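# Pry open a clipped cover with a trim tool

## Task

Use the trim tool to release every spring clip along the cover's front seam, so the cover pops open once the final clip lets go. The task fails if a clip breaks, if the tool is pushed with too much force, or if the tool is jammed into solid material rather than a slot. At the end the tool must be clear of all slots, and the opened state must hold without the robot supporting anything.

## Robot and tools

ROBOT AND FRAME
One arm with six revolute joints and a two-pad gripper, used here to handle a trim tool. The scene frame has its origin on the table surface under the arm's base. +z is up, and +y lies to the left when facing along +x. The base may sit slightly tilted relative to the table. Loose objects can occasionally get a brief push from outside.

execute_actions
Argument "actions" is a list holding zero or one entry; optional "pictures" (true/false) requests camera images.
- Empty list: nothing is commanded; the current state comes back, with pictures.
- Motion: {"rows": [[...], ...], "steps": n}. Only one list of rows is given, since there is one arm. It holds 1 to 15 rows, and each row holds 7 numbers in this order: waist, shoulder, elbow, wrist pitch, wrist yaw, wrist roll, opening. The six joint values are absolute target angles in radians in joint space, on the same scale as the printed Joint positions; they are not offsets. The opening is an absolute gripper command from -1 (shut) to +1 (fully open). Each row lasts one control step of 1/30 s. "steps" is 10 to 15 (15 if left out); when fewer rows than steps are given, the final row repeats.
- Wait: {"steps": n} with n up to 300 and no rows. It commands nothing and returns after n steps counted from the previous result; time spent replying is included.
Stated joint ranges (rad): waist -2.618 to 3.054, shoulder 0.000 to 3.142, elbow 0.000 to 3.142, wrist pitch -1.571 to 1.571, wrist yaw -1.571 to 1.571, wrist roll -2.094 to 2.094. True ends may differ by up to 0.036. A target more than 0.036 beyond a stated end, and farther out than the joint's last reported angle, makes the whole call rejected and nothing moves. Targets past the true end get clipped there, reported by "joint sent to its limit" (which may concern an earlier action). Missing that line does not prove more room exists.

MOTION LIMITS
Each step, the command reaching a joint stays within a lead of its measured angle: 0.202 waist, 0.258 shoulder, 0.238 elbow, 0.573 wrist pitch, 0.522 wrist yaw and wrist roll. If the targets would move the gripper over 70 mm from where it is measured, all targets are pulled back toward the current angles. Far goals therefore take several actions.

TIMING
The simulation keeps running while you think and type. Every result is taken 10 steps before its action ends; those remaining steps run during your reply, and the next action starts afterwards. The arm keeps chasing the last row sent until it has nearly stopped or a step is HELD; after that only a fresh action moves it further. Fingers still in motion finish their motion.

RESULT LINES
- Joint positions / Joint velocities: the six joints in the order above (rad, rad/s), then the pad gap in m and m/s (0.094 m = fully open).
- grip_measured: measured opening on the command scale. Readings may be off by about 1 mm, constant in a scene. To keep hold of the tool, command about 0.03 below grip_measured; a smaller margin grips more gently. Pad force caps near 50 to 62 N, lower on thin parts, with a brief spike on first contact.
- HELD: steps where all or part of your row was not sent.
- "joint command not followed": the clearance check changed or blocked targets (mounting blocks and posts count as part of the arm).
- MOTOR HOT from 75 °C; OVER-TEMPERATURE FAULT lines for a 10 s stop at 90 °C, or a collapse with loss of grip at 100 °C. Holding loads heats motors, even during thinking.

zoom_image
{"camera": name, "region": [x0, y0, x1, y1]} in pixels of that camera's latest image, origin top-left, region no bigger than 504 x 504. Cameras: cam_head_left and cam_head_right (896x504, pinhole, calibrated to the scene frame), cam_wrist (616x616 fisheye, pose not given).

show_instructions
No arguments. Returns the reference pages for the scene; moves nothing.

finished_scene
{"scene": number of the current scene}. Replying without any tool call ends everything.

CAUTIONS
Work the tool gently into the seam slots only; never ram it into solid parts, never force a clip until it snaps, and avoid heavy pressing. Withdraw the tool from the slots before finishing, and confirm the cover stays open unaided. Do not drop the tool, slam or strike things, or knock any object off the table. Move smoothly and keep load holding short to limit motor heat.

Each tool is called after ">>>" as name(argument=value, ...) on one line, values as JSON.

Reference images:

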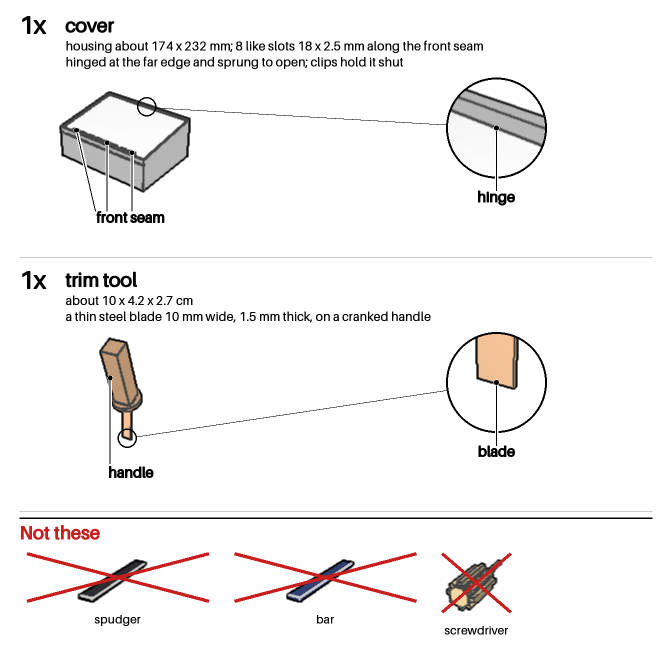

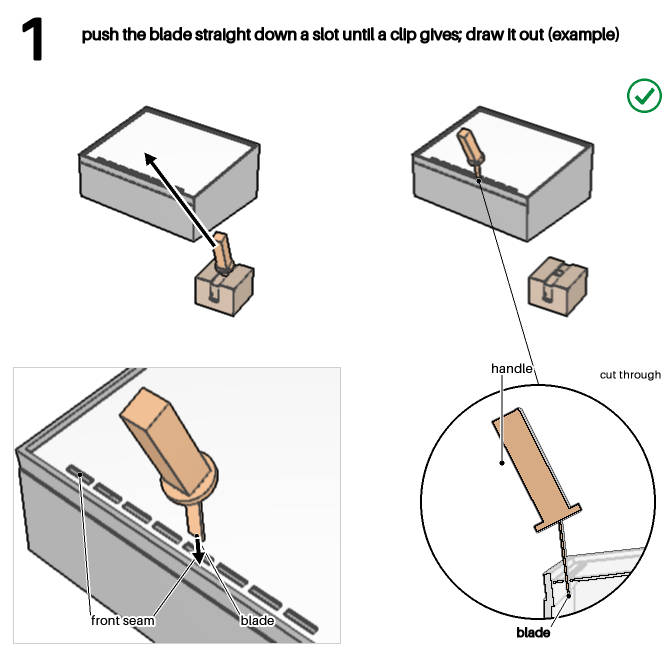

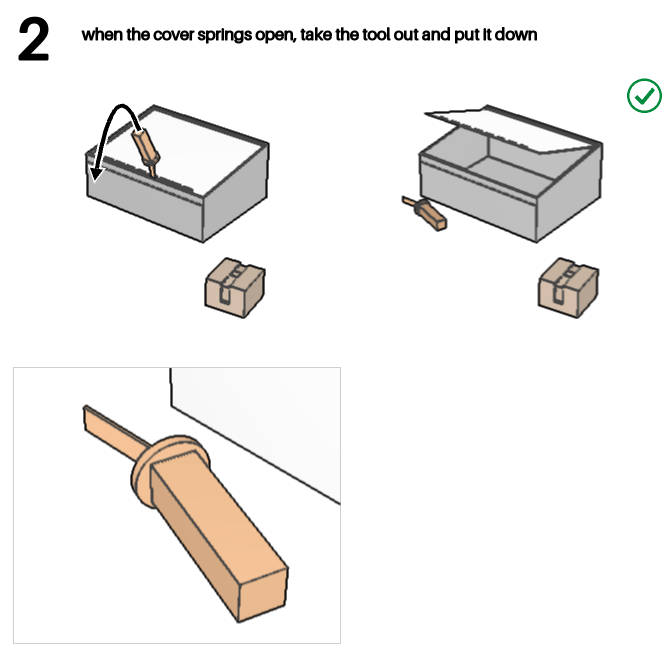

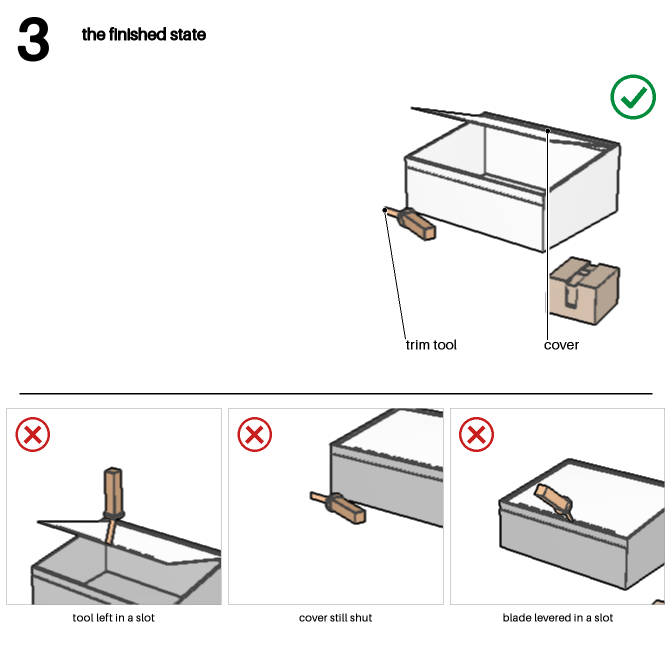

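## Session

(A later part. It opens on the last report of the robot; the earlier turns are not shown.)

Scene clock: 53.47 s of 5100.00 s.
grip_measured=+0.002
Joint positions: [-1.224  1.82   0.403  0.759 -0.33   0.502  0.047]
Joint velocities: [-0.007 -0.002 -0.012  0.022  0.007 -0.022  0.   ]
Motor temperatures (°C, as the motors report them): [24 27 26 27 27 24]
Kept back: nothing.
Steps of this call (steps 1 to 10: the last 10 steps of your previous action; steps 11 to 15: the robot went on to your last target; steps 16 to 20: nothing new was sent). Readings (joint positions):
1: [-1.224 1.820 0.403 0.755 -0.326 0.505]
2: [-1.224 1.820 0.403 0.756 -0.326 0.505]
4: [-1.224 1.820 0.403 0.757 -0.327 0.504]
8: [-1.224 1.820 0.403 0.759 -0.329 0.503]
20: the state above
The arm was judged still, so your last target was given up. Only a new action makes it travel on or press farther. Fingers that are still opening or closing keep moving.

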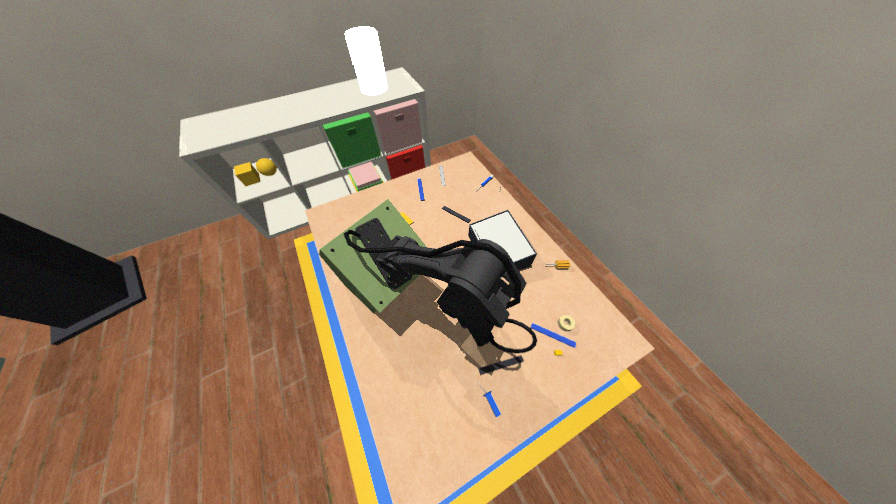

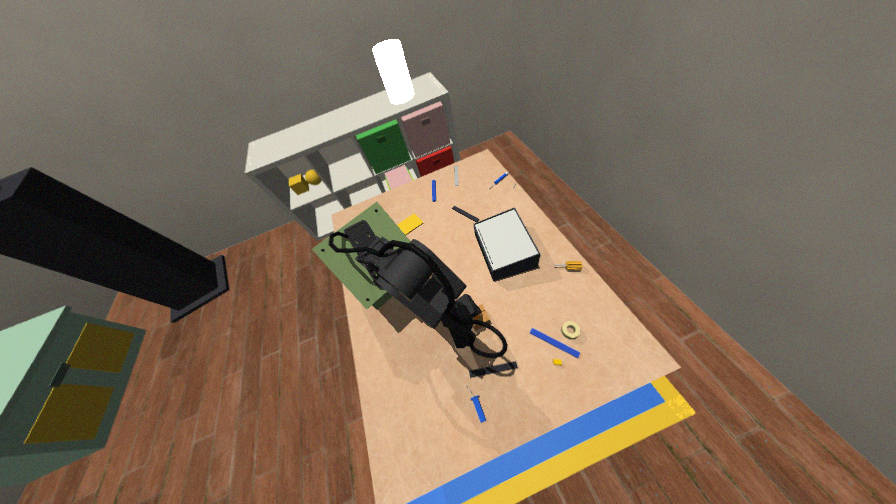

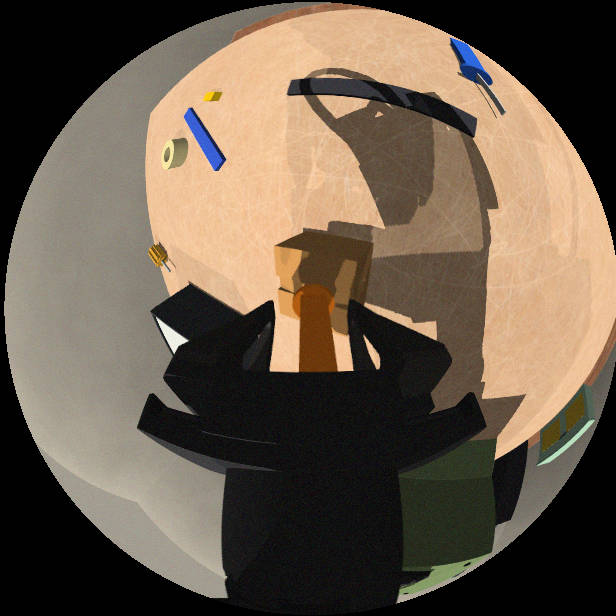

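>>> execute_actions(actions=[{"rows": [[-1.235,1.842,0.426,0.77,-0.342,0.49,-0.15],[-1.235,1.842,0.426,0.77,-0.342,0.49,-0.3],[-1.235,1.842,0.426,0.77,-0.342,0.49,-0.42],[-1.235,1.842,0.426,0.77,-0.342,0.49,-0.5],[-1.235,1.842,0.426,0.77,-0.342,0.49,-0.55],[-1.235,1.842,0.426,0.77,-0.342,0.49,-0.6],[-1.235,1.842,0.426,0.77,-0.342,0.49,-0.63],[-1.235,1.842,0.426,0.77,-0.342,0.49,-0.66],[-1.235,1.842,0.426,0.77,-0.342,0.49,-0.68]], "steps": 15}])

>>> execute_actions(actions=[{"steps": 20}], pictures=true)

Scene clock: 54.37 s of 5100.00 s.
grip_measured=-0.522
Joint positions: [-1.224  1.82   0.403  0.76  -0.33   0.502  0.022]
Joint velocities: [ 0.012 -0.002 -0.002 -0.022 -0.051 -0.066 -0.052]
Motor temperatures (°C, as the motors report them): [24 27 26 27 27 24]
Steps of this call (steps 1 to 22: nothing new was sent; steps 23 to 27: the first 5 steps of this action). Readings (joint positions):
23: [-1.224 1.820 0.403 0.759 -0.330 0.502]
24: [-1.224 1.820 0.403 0.760 -0.330 0.502]
26: [-1.224 1.820 0.403 0.760 -0.330 0.502]
27: the state above

Scene clock: 55.03 s of 5100.00 s.
grip_measured=-0.664
Joint positions: [-1.224  1.82   0.403  0.76  -0.33   0.502  0.016]
Joint velocities: [-0.002 -0.007 -0.017 -0.022  0.051 -0.022  0.001]
Motor temperatures (°C, as the motors report them): [24 27 26 27 27 24]
Kept back: nothing.
Steps of this call (steps 1 to 10: the last 10 steps of your previous action; steps 11 to 15: the robot went on to your last target; steps 16 to 20: nothing new was sent). Readings (joint positions):
1: [-1.224 1.820 0.403 0.760 -0.330 0.502]
2: [-1.224 1.820 0.403 0.760 -0.330 0.502]
4: [-1.224 1.820 0.403 0.760 -0.330 0.502]
8: [-1.224 1.820 0.403 0.760 -0.330 0.502]
20: the state above
The arm was judged still, so your last target was given up. Only a new action makes it travel on or press farther. Fingers that are still opening or closing keep moving.

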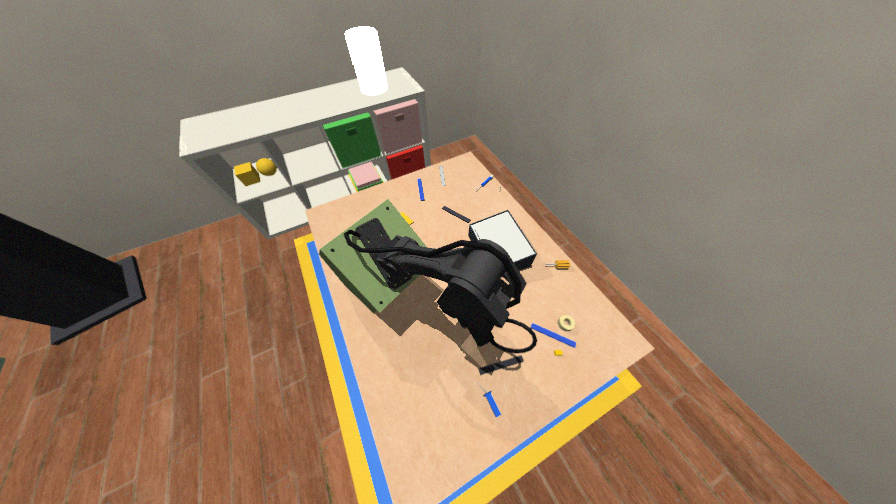

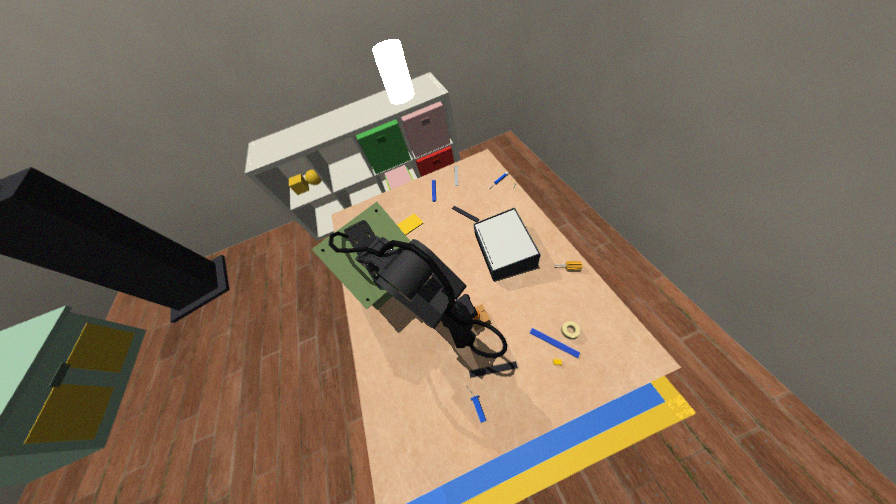

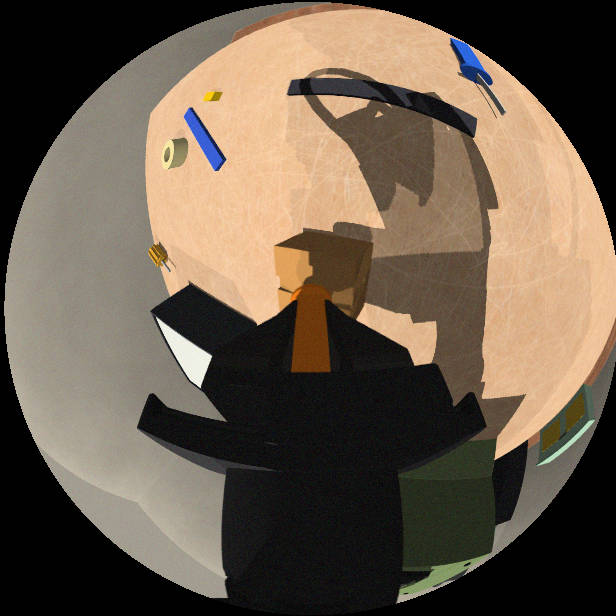

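>>> execute_actions(actions=[{"rows": [[-1.224,1.80,0.395,0.745,-0.325,0.505,-0.70],[-1.222,1.785,0.39,0.735,-0.323,0.506,-0.70],[-1.22,1.77,0.385,0.725,-0.322,0.507,-0.70],[-1.218,1.755,0.38,0.714,-0.321,0.508,-0.70],[-1.216,1.74,0.376,0.703,-0.32,0.509,-0.70],[-1.214,1.725,0.371,0.692,-0.319,0.51,-0.70],[-1.212,1.71,0.367,0.681,-0.318,0.511,-0.70],[-1.21,1.695,0.362,0.67,-0.317,0.512,-0.70],[-1.208,1.68,0.358,0.66,-0.316,0.513,-0.70],[-1.206,1.665,0.353,0.649,-0.315,0.514,-0.70],[-1.205,1.65,0.349,0.639,-0.314,0.515,-0.70],[-1.204,1.635,0.344,0.628,-0.313,0.516,-0.70],[-1.203,1.62,0.34,0.618,-0.312,0.517,-0.70],[-1.201,1.60,0.334,0.604,-0.311,0.518,-0.70],[-1.199,1.582,0.327,0.589,-0.309,0.519,-0.70]], "steps": 15}])

>>> execute_actions(actions=[{"rows": [[-1.197,1.562,0.323,0.573,-0.308,0.52,-0.70],[-1.195,1.543,0.32,0.557,-0.306,0.522,-0.70],[-1.193,1.524,0.317,0.541,-0.305,0.523,-0.70],[-1.191,1.505,0.314,0.525,-0.303,0.525,-0.70],[-1.189,1.486,0.311,0.509,-0.302,0.526,-0.70],[-1.187,1.467,0.308,0.493,-0.30,0.528,-0.70],[-1.185,1.448,0.306,0.477,-0.299,0.529,-0.70],[-1.183,1.429,0.303,0.461,-0.297,0.531,-0.70],[-1.181,1.41,0.30,0.445,-0.296,0.532,-0.70],[-1.18,1.39,0.298,0.429,-0.294,0.534,-0.70],[-1.179,1.37,0.296,0.413,-0.293,0.535,-0.70],[-1.178,1.35,0.294,0.397,-0.292,0.536,-0.70],[-1.178,1.335,0.293,0.382,-0.292,0.536,-0.70]], "steps": 15}])

>>> execute_actions(actions=[{"steps": 20}], pictures=true)

Scene clock: 58.37 s of 5100.00 s.
grip_measured=-0.670
Joint positions: [-1.224  1.784  0.403  0.735 -0.329  0.502  0.016]
Joint velocities: [ 0.002 -0.432 -0.022 -0.198 -0.022 -0.007  0.   ]
Motor temperatures (°C, as the motors report them): [24 27 26 27 27 24]
Steps of this call (steps 1 to 90: nothing new was sent; then 0.17 s passed at rest; steps 91 to 95: the first 5 steps of this action). Readings (joint positions):
91: [-1.224 1.820 0.403 0.760 -0.330 0.502]
92: [-1.224 1.817 0.403 0.757 -0.330 0.502]
94: [-1.224 1.798 0.403 0.743 -0.329 0.502]
95: the state above

Scene clock: 58.87 s of 5100.00 s.
grip_measured=-0.670
Joint positions: [-1.205  1.532  0.342  0.586 -0.314  0.514  0.016]
Joint velocities: [ 0.037 -0.535 -0.081 -0.491 -0.022  0.066  0.   ]
Motor temperatures (°C, as the motors report them): [24 27 26 27 27 24]
Steps of this call (steps 1 to 10: the last 10 steps of your previous action; steps 11 to 15: the first 5 steps of this action). Readings (joint positions):
11: [-1.213 1.607 0.360 0.644 -0.319 0.510]
12: [-1.211 1.588 0.354 0.630 -0.318 0.511]
14: [-1.208 1.551 0.345 0.601 -0.316 0.513]
15: the state above

Scene clock: 59.53 s of 5100.00 s.
grip_measured=-0.670
Joint positions: [-1.191  1.348  0.322  0.405 -0.3    0.529  0.016]
Joint velocities: [ 0.007 -0.002 -0.012 -0.022 -0.007  0.066  0.   ]
Motor temperatures (°C, as the motors report them): [24 27 26 27 27 24]
Kept back: nothing.
Steps of this call (steps 1 to 10: the last 10 steps of your previous action; steps 11 to 20: the robot went on to your last target). Readings (joint positions):
1: [-1.203 1.513 0.339 0.571 -0.313 0.516]
2: [-1.201 1.494 0.337 0.556 -0.312 0.517]
4: [-1.198 1.455 0.333 0.527 -0.309 0.520]
8: [-1.192 1.378 0.324 0.466 -0.304 0.525]
20: the state above

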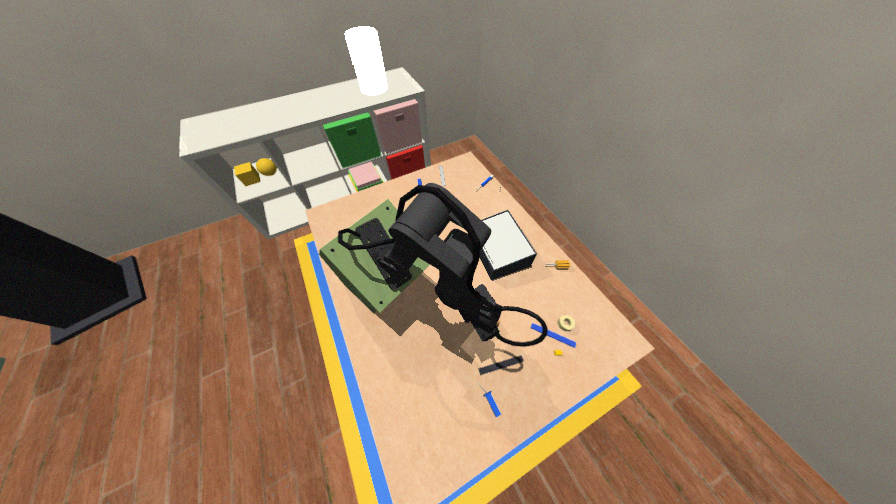

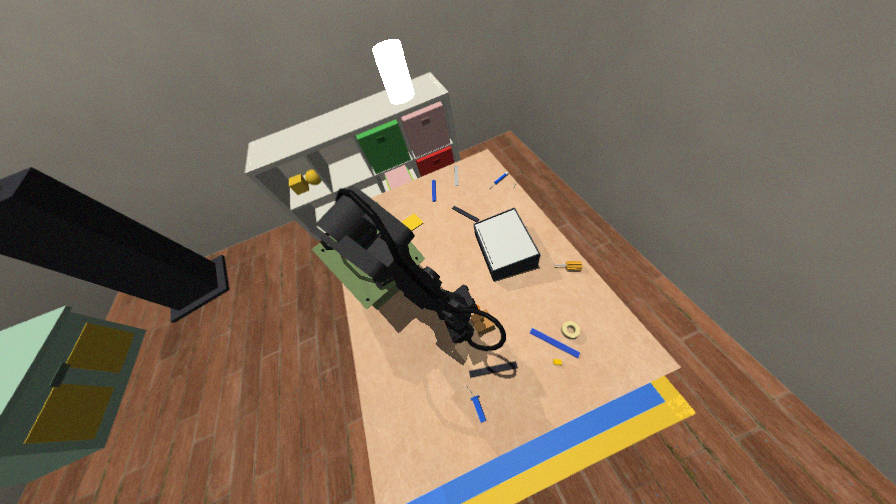

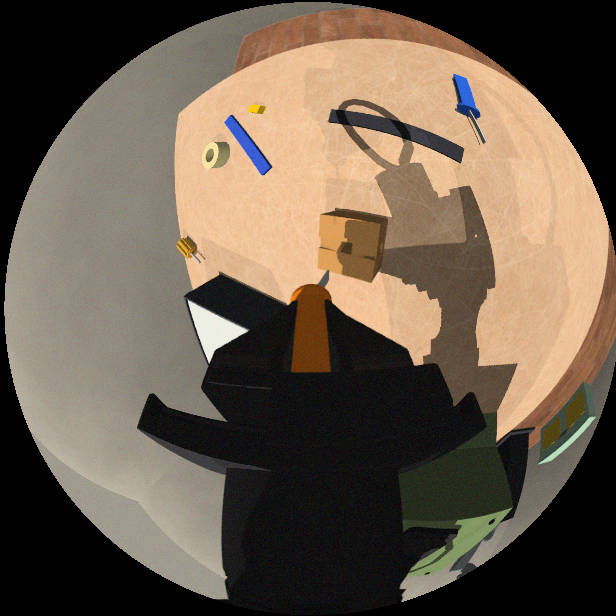

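>>> zoom_image(camera="cam_wrist", region=[260, 200, 400, 320])

Region (260, 200, 400, 320) of cam_wrist's 616x616 image, scaled by 3.600, with more detail than that image has; it fills the top 432 rows of this view, and the rest is white.

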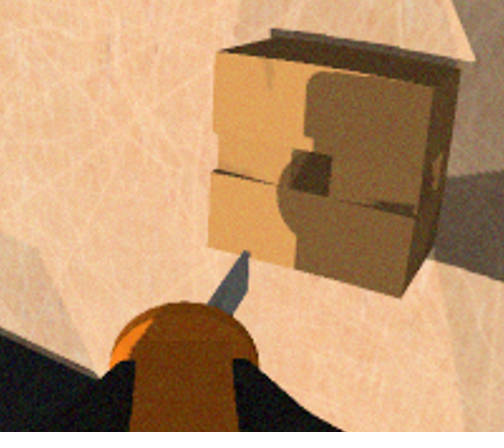

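>>> execute_actions(actions=[{"rows": [[-1.16,1.345,0.3,0.39,-0.28,0.55,-0.70],[-1.125,1.35,0.305,0.385,-0.25,0.58,-0.70],[-1.085,1.355,0.31,0.38,-0.215,0.61,-0.70],[-1.04,1.36,0.315,0.375,-0.18,0.645,-0.70],[-0.995,1.367,0.32,0.37,-0.145,0.68,-0.70],[-0.95,1.375,0.325,0.365,-0.105,0.715,-0.70],[-0.9,1.383,0.33,0.36,-0.065,0.75,-0.70],[-0.85,1.39,0.335,0.357,-0.025,0.79,-0.70],[-0.8,1.40,0.34,0.354,0.015,0.83,-0.70],[-0.75,1.41,0.346,0.351,0.06,0.87,-0.70],[-0.7,1.42,0.352,0.348,0.10,0.905,-0.70],[-0.65,1.43,0.358,0.345,0.14,0.945,-0.70],[-0.6,1.44,0.364,0.342,0.185,0.98,-0.70],[-0.55,1.45,0.37,0.34,0.225,1.02,-0.70],[-0.5,1.46,0.376,0.337,0.265,1.055,-0.70]], "steps": 15}])

>>> execute_actions(actions=[{"rows": [[-0.45,1.47,0.382,0.334,0.31,1.095,-0.70],[-0.4,1.48,0.388,0.331,0.35,1.13,-0.70],[-0.35,1.49,0.394,0.328,0.39,1.17,-0.70],[-0.3,1.50,0.40,0.326,0.435,1.205,-0.70],[-0.25,1.51,0.406,0.324,0.475,1.245,-0.70],[-0.2,1.52,0.412,0.322,0.515,1.28,-0.70],[-0.155,1.53,0.418,0.32,0.555,1.315,-0.70],[-0.115,1.538,0.424,0.318,0.59,1.345,-0.70],[-0.08,1.545,0.429,0.316,0.62,1.375,-0.70],[-0.05,1.55,0.433,0.314,0.645,1.40,-0.70],[-0.03,1.553,0.436,0.313,0.665,1.415,-0.70],[-0.015,1.556,0.44,0.312,0.678,1.425,-0.70],[-0.008,1.556,0.445,0.312,0.682,1.43,-0.70]], "steps": 15}])

>>> execute_actions(actions=[{"steps": 25}], pictures=true)

Scene clock: 65.63 s of 5100.00 s.
grip_measured=-0.670
Joint positions: [-1.082  1.348  0.322  0.4   -0.231  0.588  0.016]
Joint velocities: [ 1.219 -0.012 -0.027 -0.051  0.52   0.623  0.001]
Motor temperatures (°C, as the motors report them): [24 27 26 27 27 24]
Steps of this call (steps 1 to 30: the robot went on to your last target; steps 31 to 90: nothing new was sent; then 2.93 s passed at rest; steps 91 to 95: the first 5 steps of this action). Readings (joint positions):
91: [-1.188 1.348 0.322 0.401 -0.296 0.532]
92: [-1.177 1.348 0.322 0.401 -0.286 0.539]
94: [-1.123 1.348 0.322 0.400 -0.252 0.568]
95: the state above

Scene clock: 66.13 s of 5100.00 s.
grip_measured=-0.670
Joint positions: [-0.345  1.478  0.371  0.356  0.297  1.084  0.016]
Joint velocities: [ 1.394  0.281  0.208  0.066  1.179  0.974 -0.   ]
Motor temperatures (°C, as the motors report them): [24 27 26 27 27 24]
Steps of this call (steps 1 to 10: the last 10 steps of your previous action; steps 11 to 15: the first 5 steps of this action). Readings (joint positions):
11: [-0.543 1.440 0.341 0.363 0.136 0.937]
12: [-0.493 1.450 0.349 0.361 0.175 0.973]
14: [-0.394 1.469 0.364 0.357 0.256 1.047]
15: the state above

Scene clock: 66.97 s of 5100.00 s.
grip_measured=-0.670
Joint positions: [-0.021  1.541  0.417  0.336  0.666  1.422  0.016]
Joint velocities: [ 0.012 -0.002  0.007 -0.051 -0.007  0.051  0.001]
Motor temperatures (°C, as the motors report them): [24 27 26 27 27 24]
Kept back: nothing.
Steps of this call (steps 1 to 10: the last 10 steps of your previous action; steps 11 to 25: the robot went on to your last target). Readings (joint positions):
1: [-0.295 1.488 0.378 0.355 0.337 1.121]
2: [-0.245 1.498 0.384 0.354 0.377 1.157]
4: [-0.155 1.516 0.396 0.350 0.452 1.227]
8: [-0.038 1.539 0.411 0.342 0.568 1.336]
25: the state above

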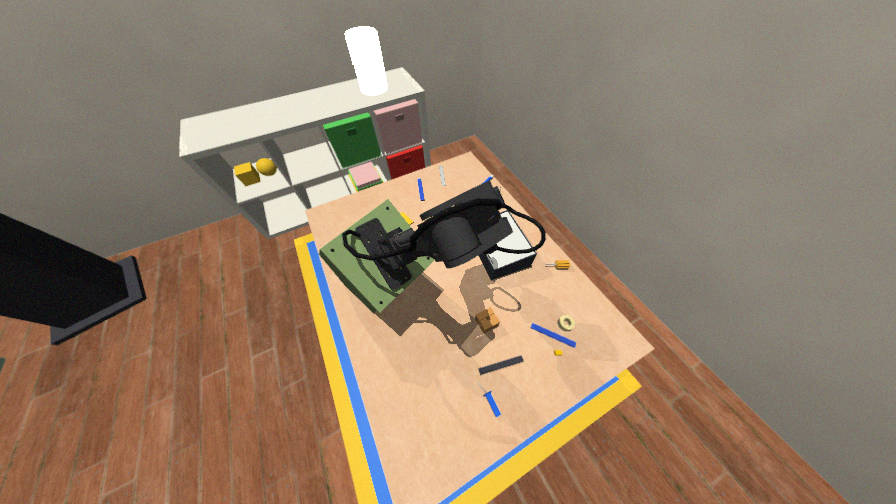

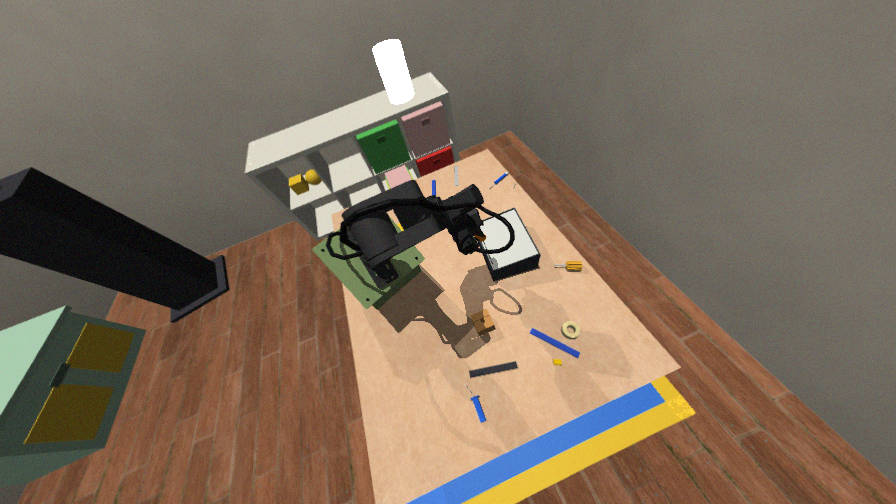

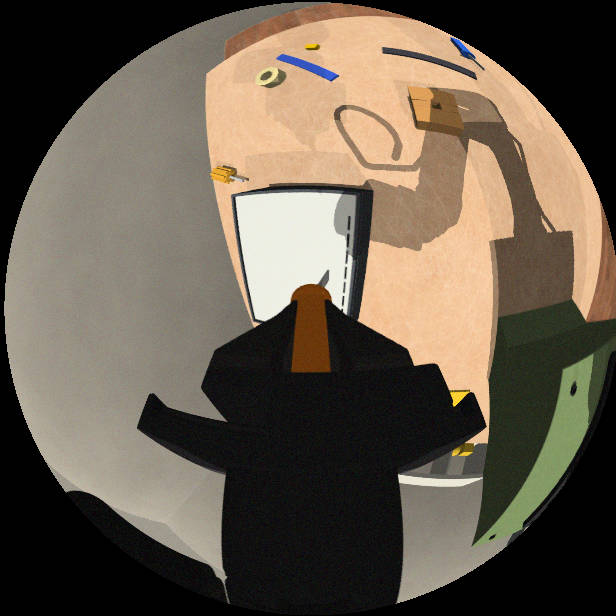

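>>> zoom_image(camera="cam_wrist", region=[220, 170, 400, 330])

>>> zoom_image(camera="cam_head_right", region=[430, 180, 570, 300])

Region (220, 170, 400, 330) of cam_wrist's 616x616 image, scaled by 2.800, with more detail than that image has.

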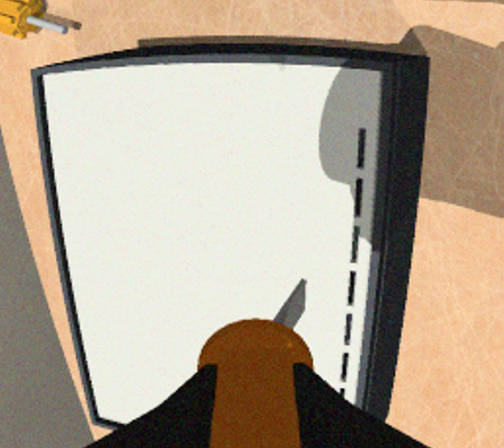

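Region (430, 180, 570, 300) of cam_head_right's 896x504 image, scaled by 3.600, with more detail than that image has; it fills the top 432 rows of this view, and the rest is white.

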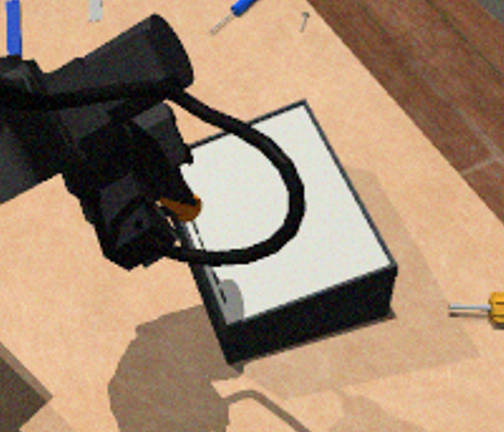

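>>> execute_actions(actions=[{"rows": [[-0.04,1.555,0.45,0.35,0.65,1.405,-0.70],[-0.065,1.575,0.452,0.38,0.632,1.385,-0.70],[-0.09,1.595,0.454,0.41,0.614,1.365,-0.70],[-0.115,1.615,0.455,0.44,0.596,1.345,-0.70],[-0.14,1.635,0.455,0.47,0.578,1.325,-0.70],[-0.165,1.655,0.455,0.50,0.56,1.30,-0.70],[-0.19,1.675,0.455,0.53,0.54,1.28,-0.70],[-0.215,1.693,0.455,0.555,0.522,1.26,-0.70],[-0.235,1.708,0.455,0.578,0.508,1.242,-0.70],[-0.25,1.72,0.455,0.594,0.497,1.229,-0.70],[-0.262,1.728,0.455,0.604,0.489,1.22,-0.70]], "steps": 15}])

>>> execute_actions(actions=[{"steps": 30}], pictures=true)

>>> zoom_image(camera="cam_wrist", region=[220, 170, 400, 330])

Scene clock: 71.63 s of 5100.00 s.
grip_measured=-0.670
Joint positions: [-0.089  1.584  0.426  0.39   0.63   1.388  0.016]
Joint velocities: [-0.735  0.545  0.095  0.579 -0.33  -0.359  0.   ]
Motor temperatures (°C, as the motors report them): [24 27 26 27 27 24]
Steps of this call (steps 1 to 30: the robot went on to your last target; steps 31 to 90: nothing new was sent; then 1.50 s passed at rest; steps 91 to 95: the first 5 steps of this action). Readings (joint positions):
91: [-0.023 1.541 0.417 0.337 0.666 1.422]
92: [-0.030 1.543 0.417 0.343 0.660 1.418]
94: [-0.064 1.566 0.422 0.371 0.642 1.400]
95: the state above

Scene clock: 72.63 s of 5100.00 s.
grip_measured=-0.670
Joint positions: [-0.26   1.715  0.431  0.596  0.497  1.232  0.016]
Joint velocities: [ 0.012 -0.017 -0.002 -0.022 -0.007 -0.022 -0.   ]
Motor temperatures (°C, as the motors report them): [24 27 26 27 27 24]
Kept back: nothing.
Steps of this call (steps 1 to 10: the last 10 steps of your previous action; steps 11 to 30: the robot went on to your last target). Readings (joint positions):
1: [-0.115 1.604 0.429 0.412 0.618 1.374]
2: [-0.141 1.625 0.430 0.435 0.604 1.358]
4: [-0.193 1.664 0.431 0.480 0.576 1.324]
8: [-0.257 1.713 0.431 0.542 0.533 1.271]
30: the state above

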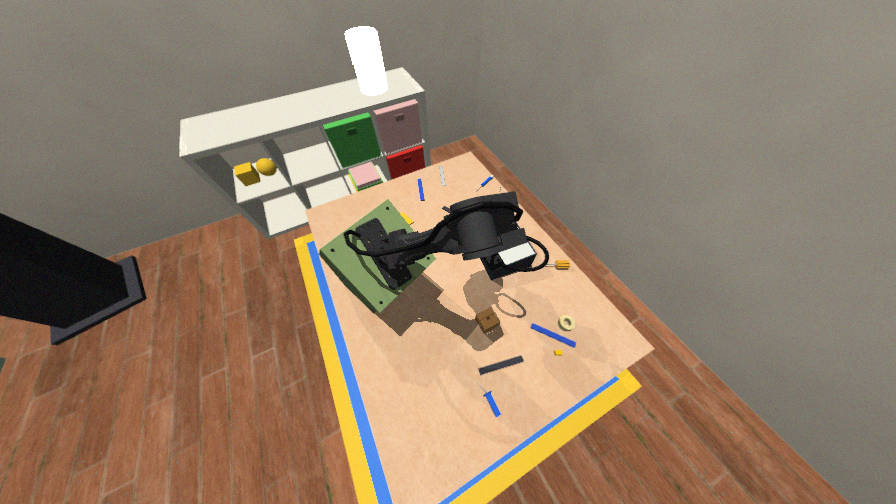

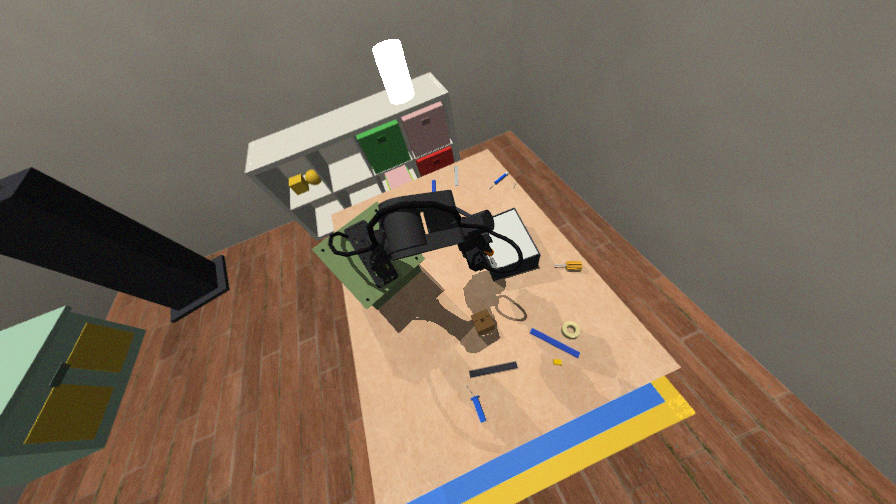

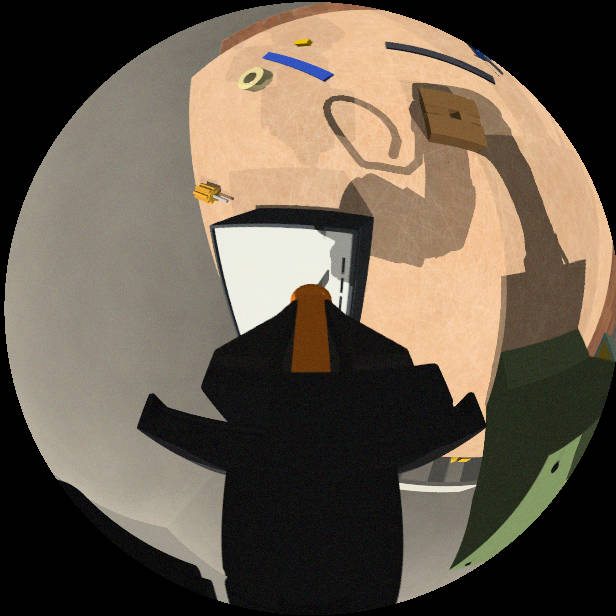

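Region (220, 170, 400, 330) of cam_wrist's 616x616 image, scaled by 2.800, with more detail than that image has.

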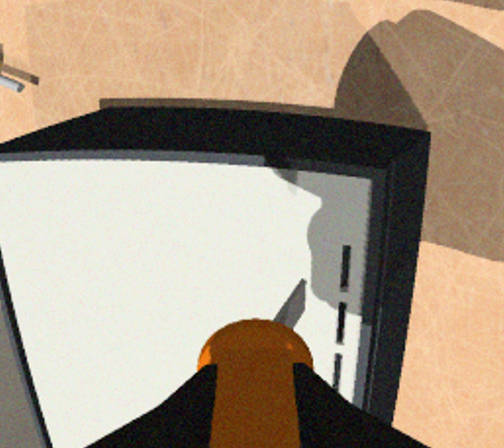

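>>> execute_actions(actions=[{"rows": [[-0.268,1.745,0.457,0.622,0.485,1.216,-0.70],[-0.274,1.765,0.459,0.644,0.48,1.211,-0.70],[-0.281,1.785,0.46,0.666,0.475,1.206,-0.70],[-0.288,1.805,0.462,0.688,0.47,1.201,-0.70],[-0.294,1.825,0.463,0.708,0.465,1.196,-0.70],[-0.3,1.843,0.464,0.726,0.46,1.192,-0.70],[-0.305,1.858,0.465,0.74,0.456,1.189,-0.70],[-0.3085,1.8694,0.4656,0.75,0.453,1.1865,-0.70]], "steps": 15}])

>>> execute_actions(actions=[{"steps": 30}], pictures=true)

>>> zoom_image(camera="cam_wrist", region=[250, 200, 390, 320])

Scene clock: 74.20 s of 5100.00 s.
grip_measured=-0.670
Joint positions: [-0.274  1.77   0.431  0.651  0.487  1.222  0.016]
Joint velocities: [-0.178  0.589  0.002  0.359 -0.125 -0.081  0.001]
Motor temperatures (°C, as the motors report them): [24 27 26 27 27 24]
Steps of this call (steps 1 to 15: the robot went on to your last target; steps 16 to 42: nothing new was sent; steps 43 to 47: the first 5 steps of this action). Readings (joint positions):
43: [-0.260 1.717 0.431 0.600 0.497 1.231]
44: [-0.261 1.724 0.431 0.608 0.495 1.230]
46: [-0.268 1.751 0.431 0.636 0.490 1.225]
47: the state above

Scene clock: 75.20 s of 5100.00 s.
grip_measured=-0.670
Joint positions: [-0.303  1.858  0.431  0.743  0.461  1.199  0.016]
Joint velocities: [-0.017 -0.002  0.002  0.022  0.022  0.007 -0.   ]
Motor temperatures (°C, as the motors report them): [24 27 26 27 27 24]
Kept back: nothing.
Steps of this call (steps 1 to 10: the last 10 steps of your previous action; steps 11 to 30: the robot went on to your last target). Readings (joint positions):
1: [-0.281 1.791 0.431 0.665 0.483 1.218]
2: [-0.287 1.812 0.431 0.678 0.479 1.215]
4: [-0.298 1.845 0.431 0.697 0.473 1.209]
8: [-0.303 1.858 0.431 0.717 0.466 1.203]
30: the state above
The arm was judged still, so your last target was given up. Only a new action makes it travel on or press farther. Fingers that are still opening or closing keep moving.

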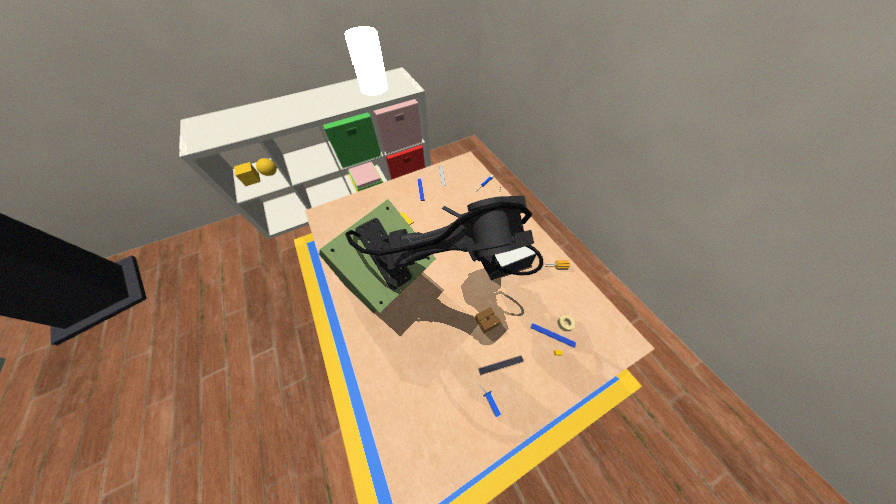

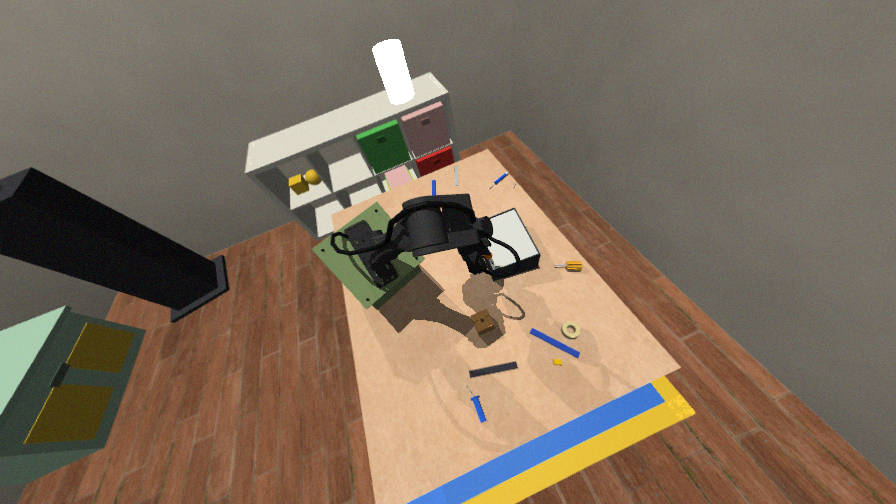

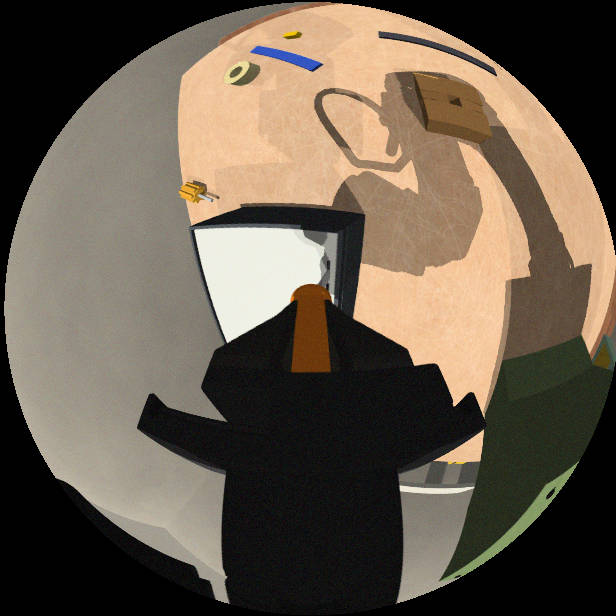

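Region (250, 200, 390, 320) of cam_wrist's 616x616 image, scaled by 3.600, with more detail than that image has; it fills the top 432 rows of this view, and the rest is white.

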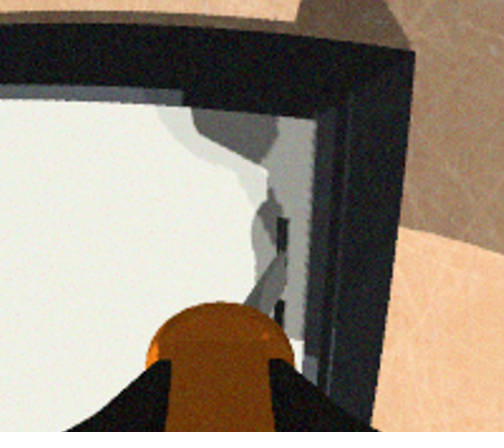

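>>> execute_actions(actions=[])

Scene clock: 77.90 s of 5100.00 s.
grip_measured=-0.670
Joint positions: [-0.303  1.858  0.431  0.743  0.461  1.199  0.016]
Joint velocities: [ 0.002 -0.012 -0.007 -0.022 -0.022  0.007  0.   ]
Motor temperatures (°C, as the motors report them): [24 27 26 27 27 24]
Kept back: nothing.
Steps of this call (steps 1 to 81: nothing new was sent). Readings (joint positions):
1: [-0.303 1.858 0.431 0.743 0.461 1.199]
2: [-0.303 1.858 0.431 0.743 0.461 1.199]
4: [-0.303 1.858 0.431 0.743 0.461 1.199]
8: [-0.303 1.858 0.431 0.743 0.461 1.199]
81: the state above

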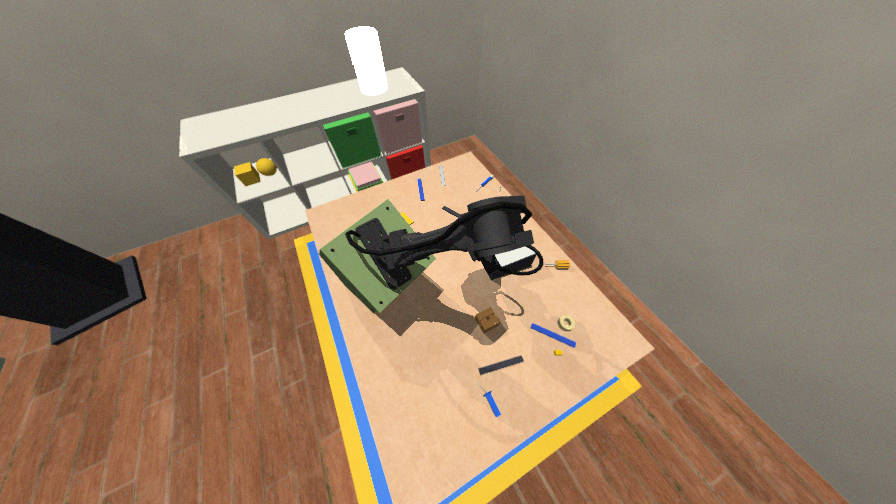

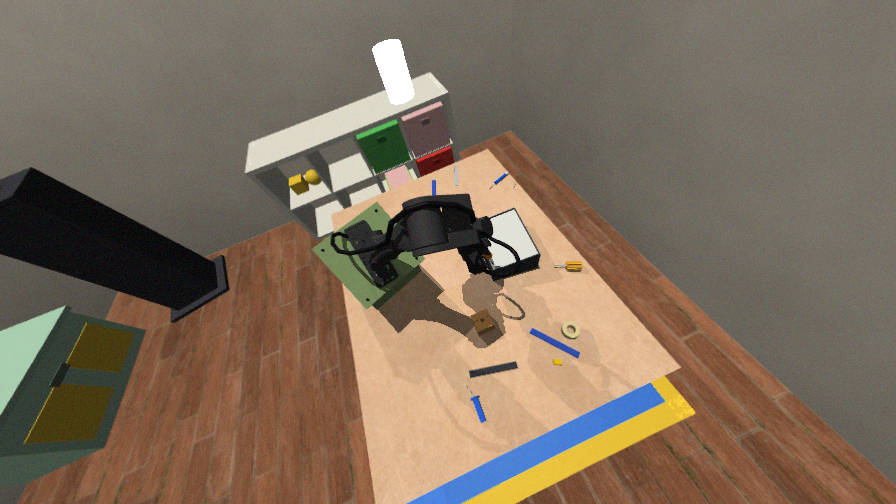

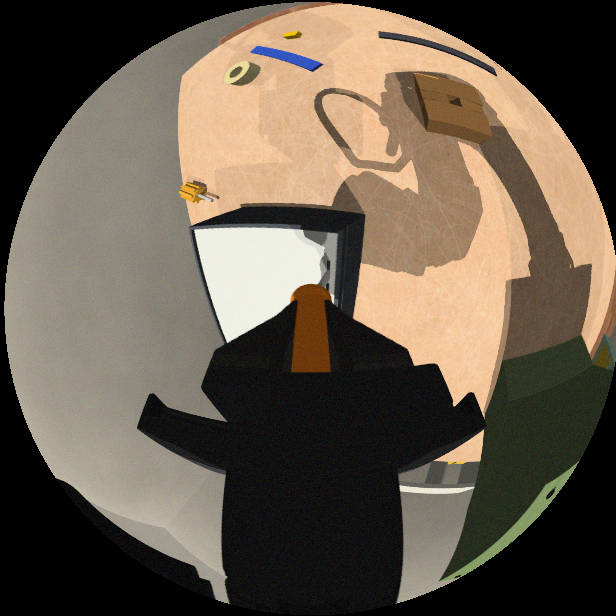

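>>> zoom_image(camera="cam_wrist", region=[270, 210, 390, 320])

>>> zoom_image(camera="cam_head_right", region=[440, 200, 560, 300])

Region (270, 210, 390, 320) of cam_wrist's 616x616 image, scaled by 4.200, with more detail than that image has; it fills the top 462 rows of this view, and the rest is white.

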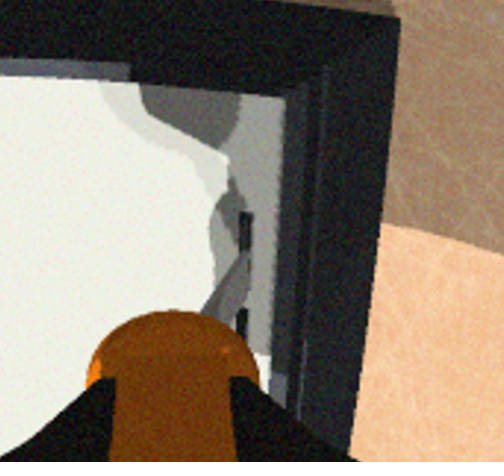

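Region (440, 200, 560, 300) of cam_head_right's 896x504 image, scaled by 4.200, with more detail than that image has.

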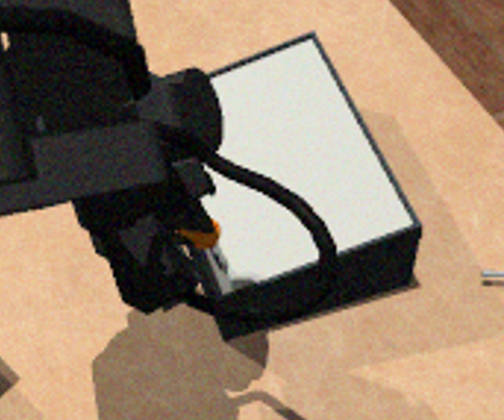

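>>> zoom_image(camera="cam_head_right", region=[470, 240, 520, 282])

>>> zoom_image(camera="cam_head_left", region=[470, 230, 550, 297])

Region (470, 240, 520, 282) of cam_head_right's 896x504 image, scaled by 10.080, with more detail than that image has; it fills the top 423 rows of this view, and the rest is white.

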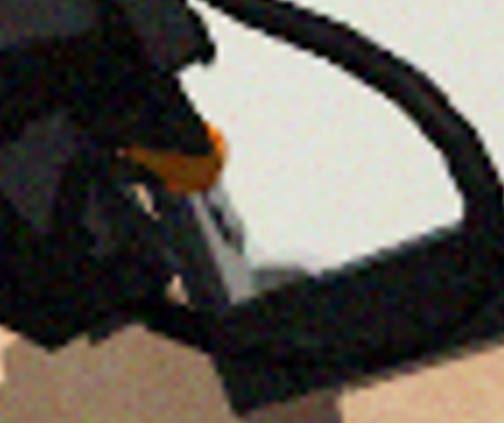

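Region (470, 230, 550, 297) of cam_head_left's 896x504 image, scaled by 6.300, with more detail than that image has; it fills the top 422 rows of this view, and the rest is white.

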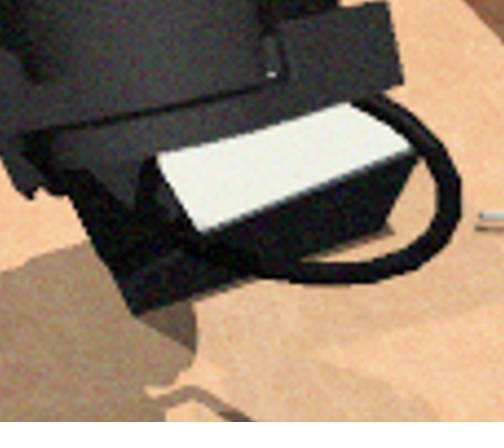

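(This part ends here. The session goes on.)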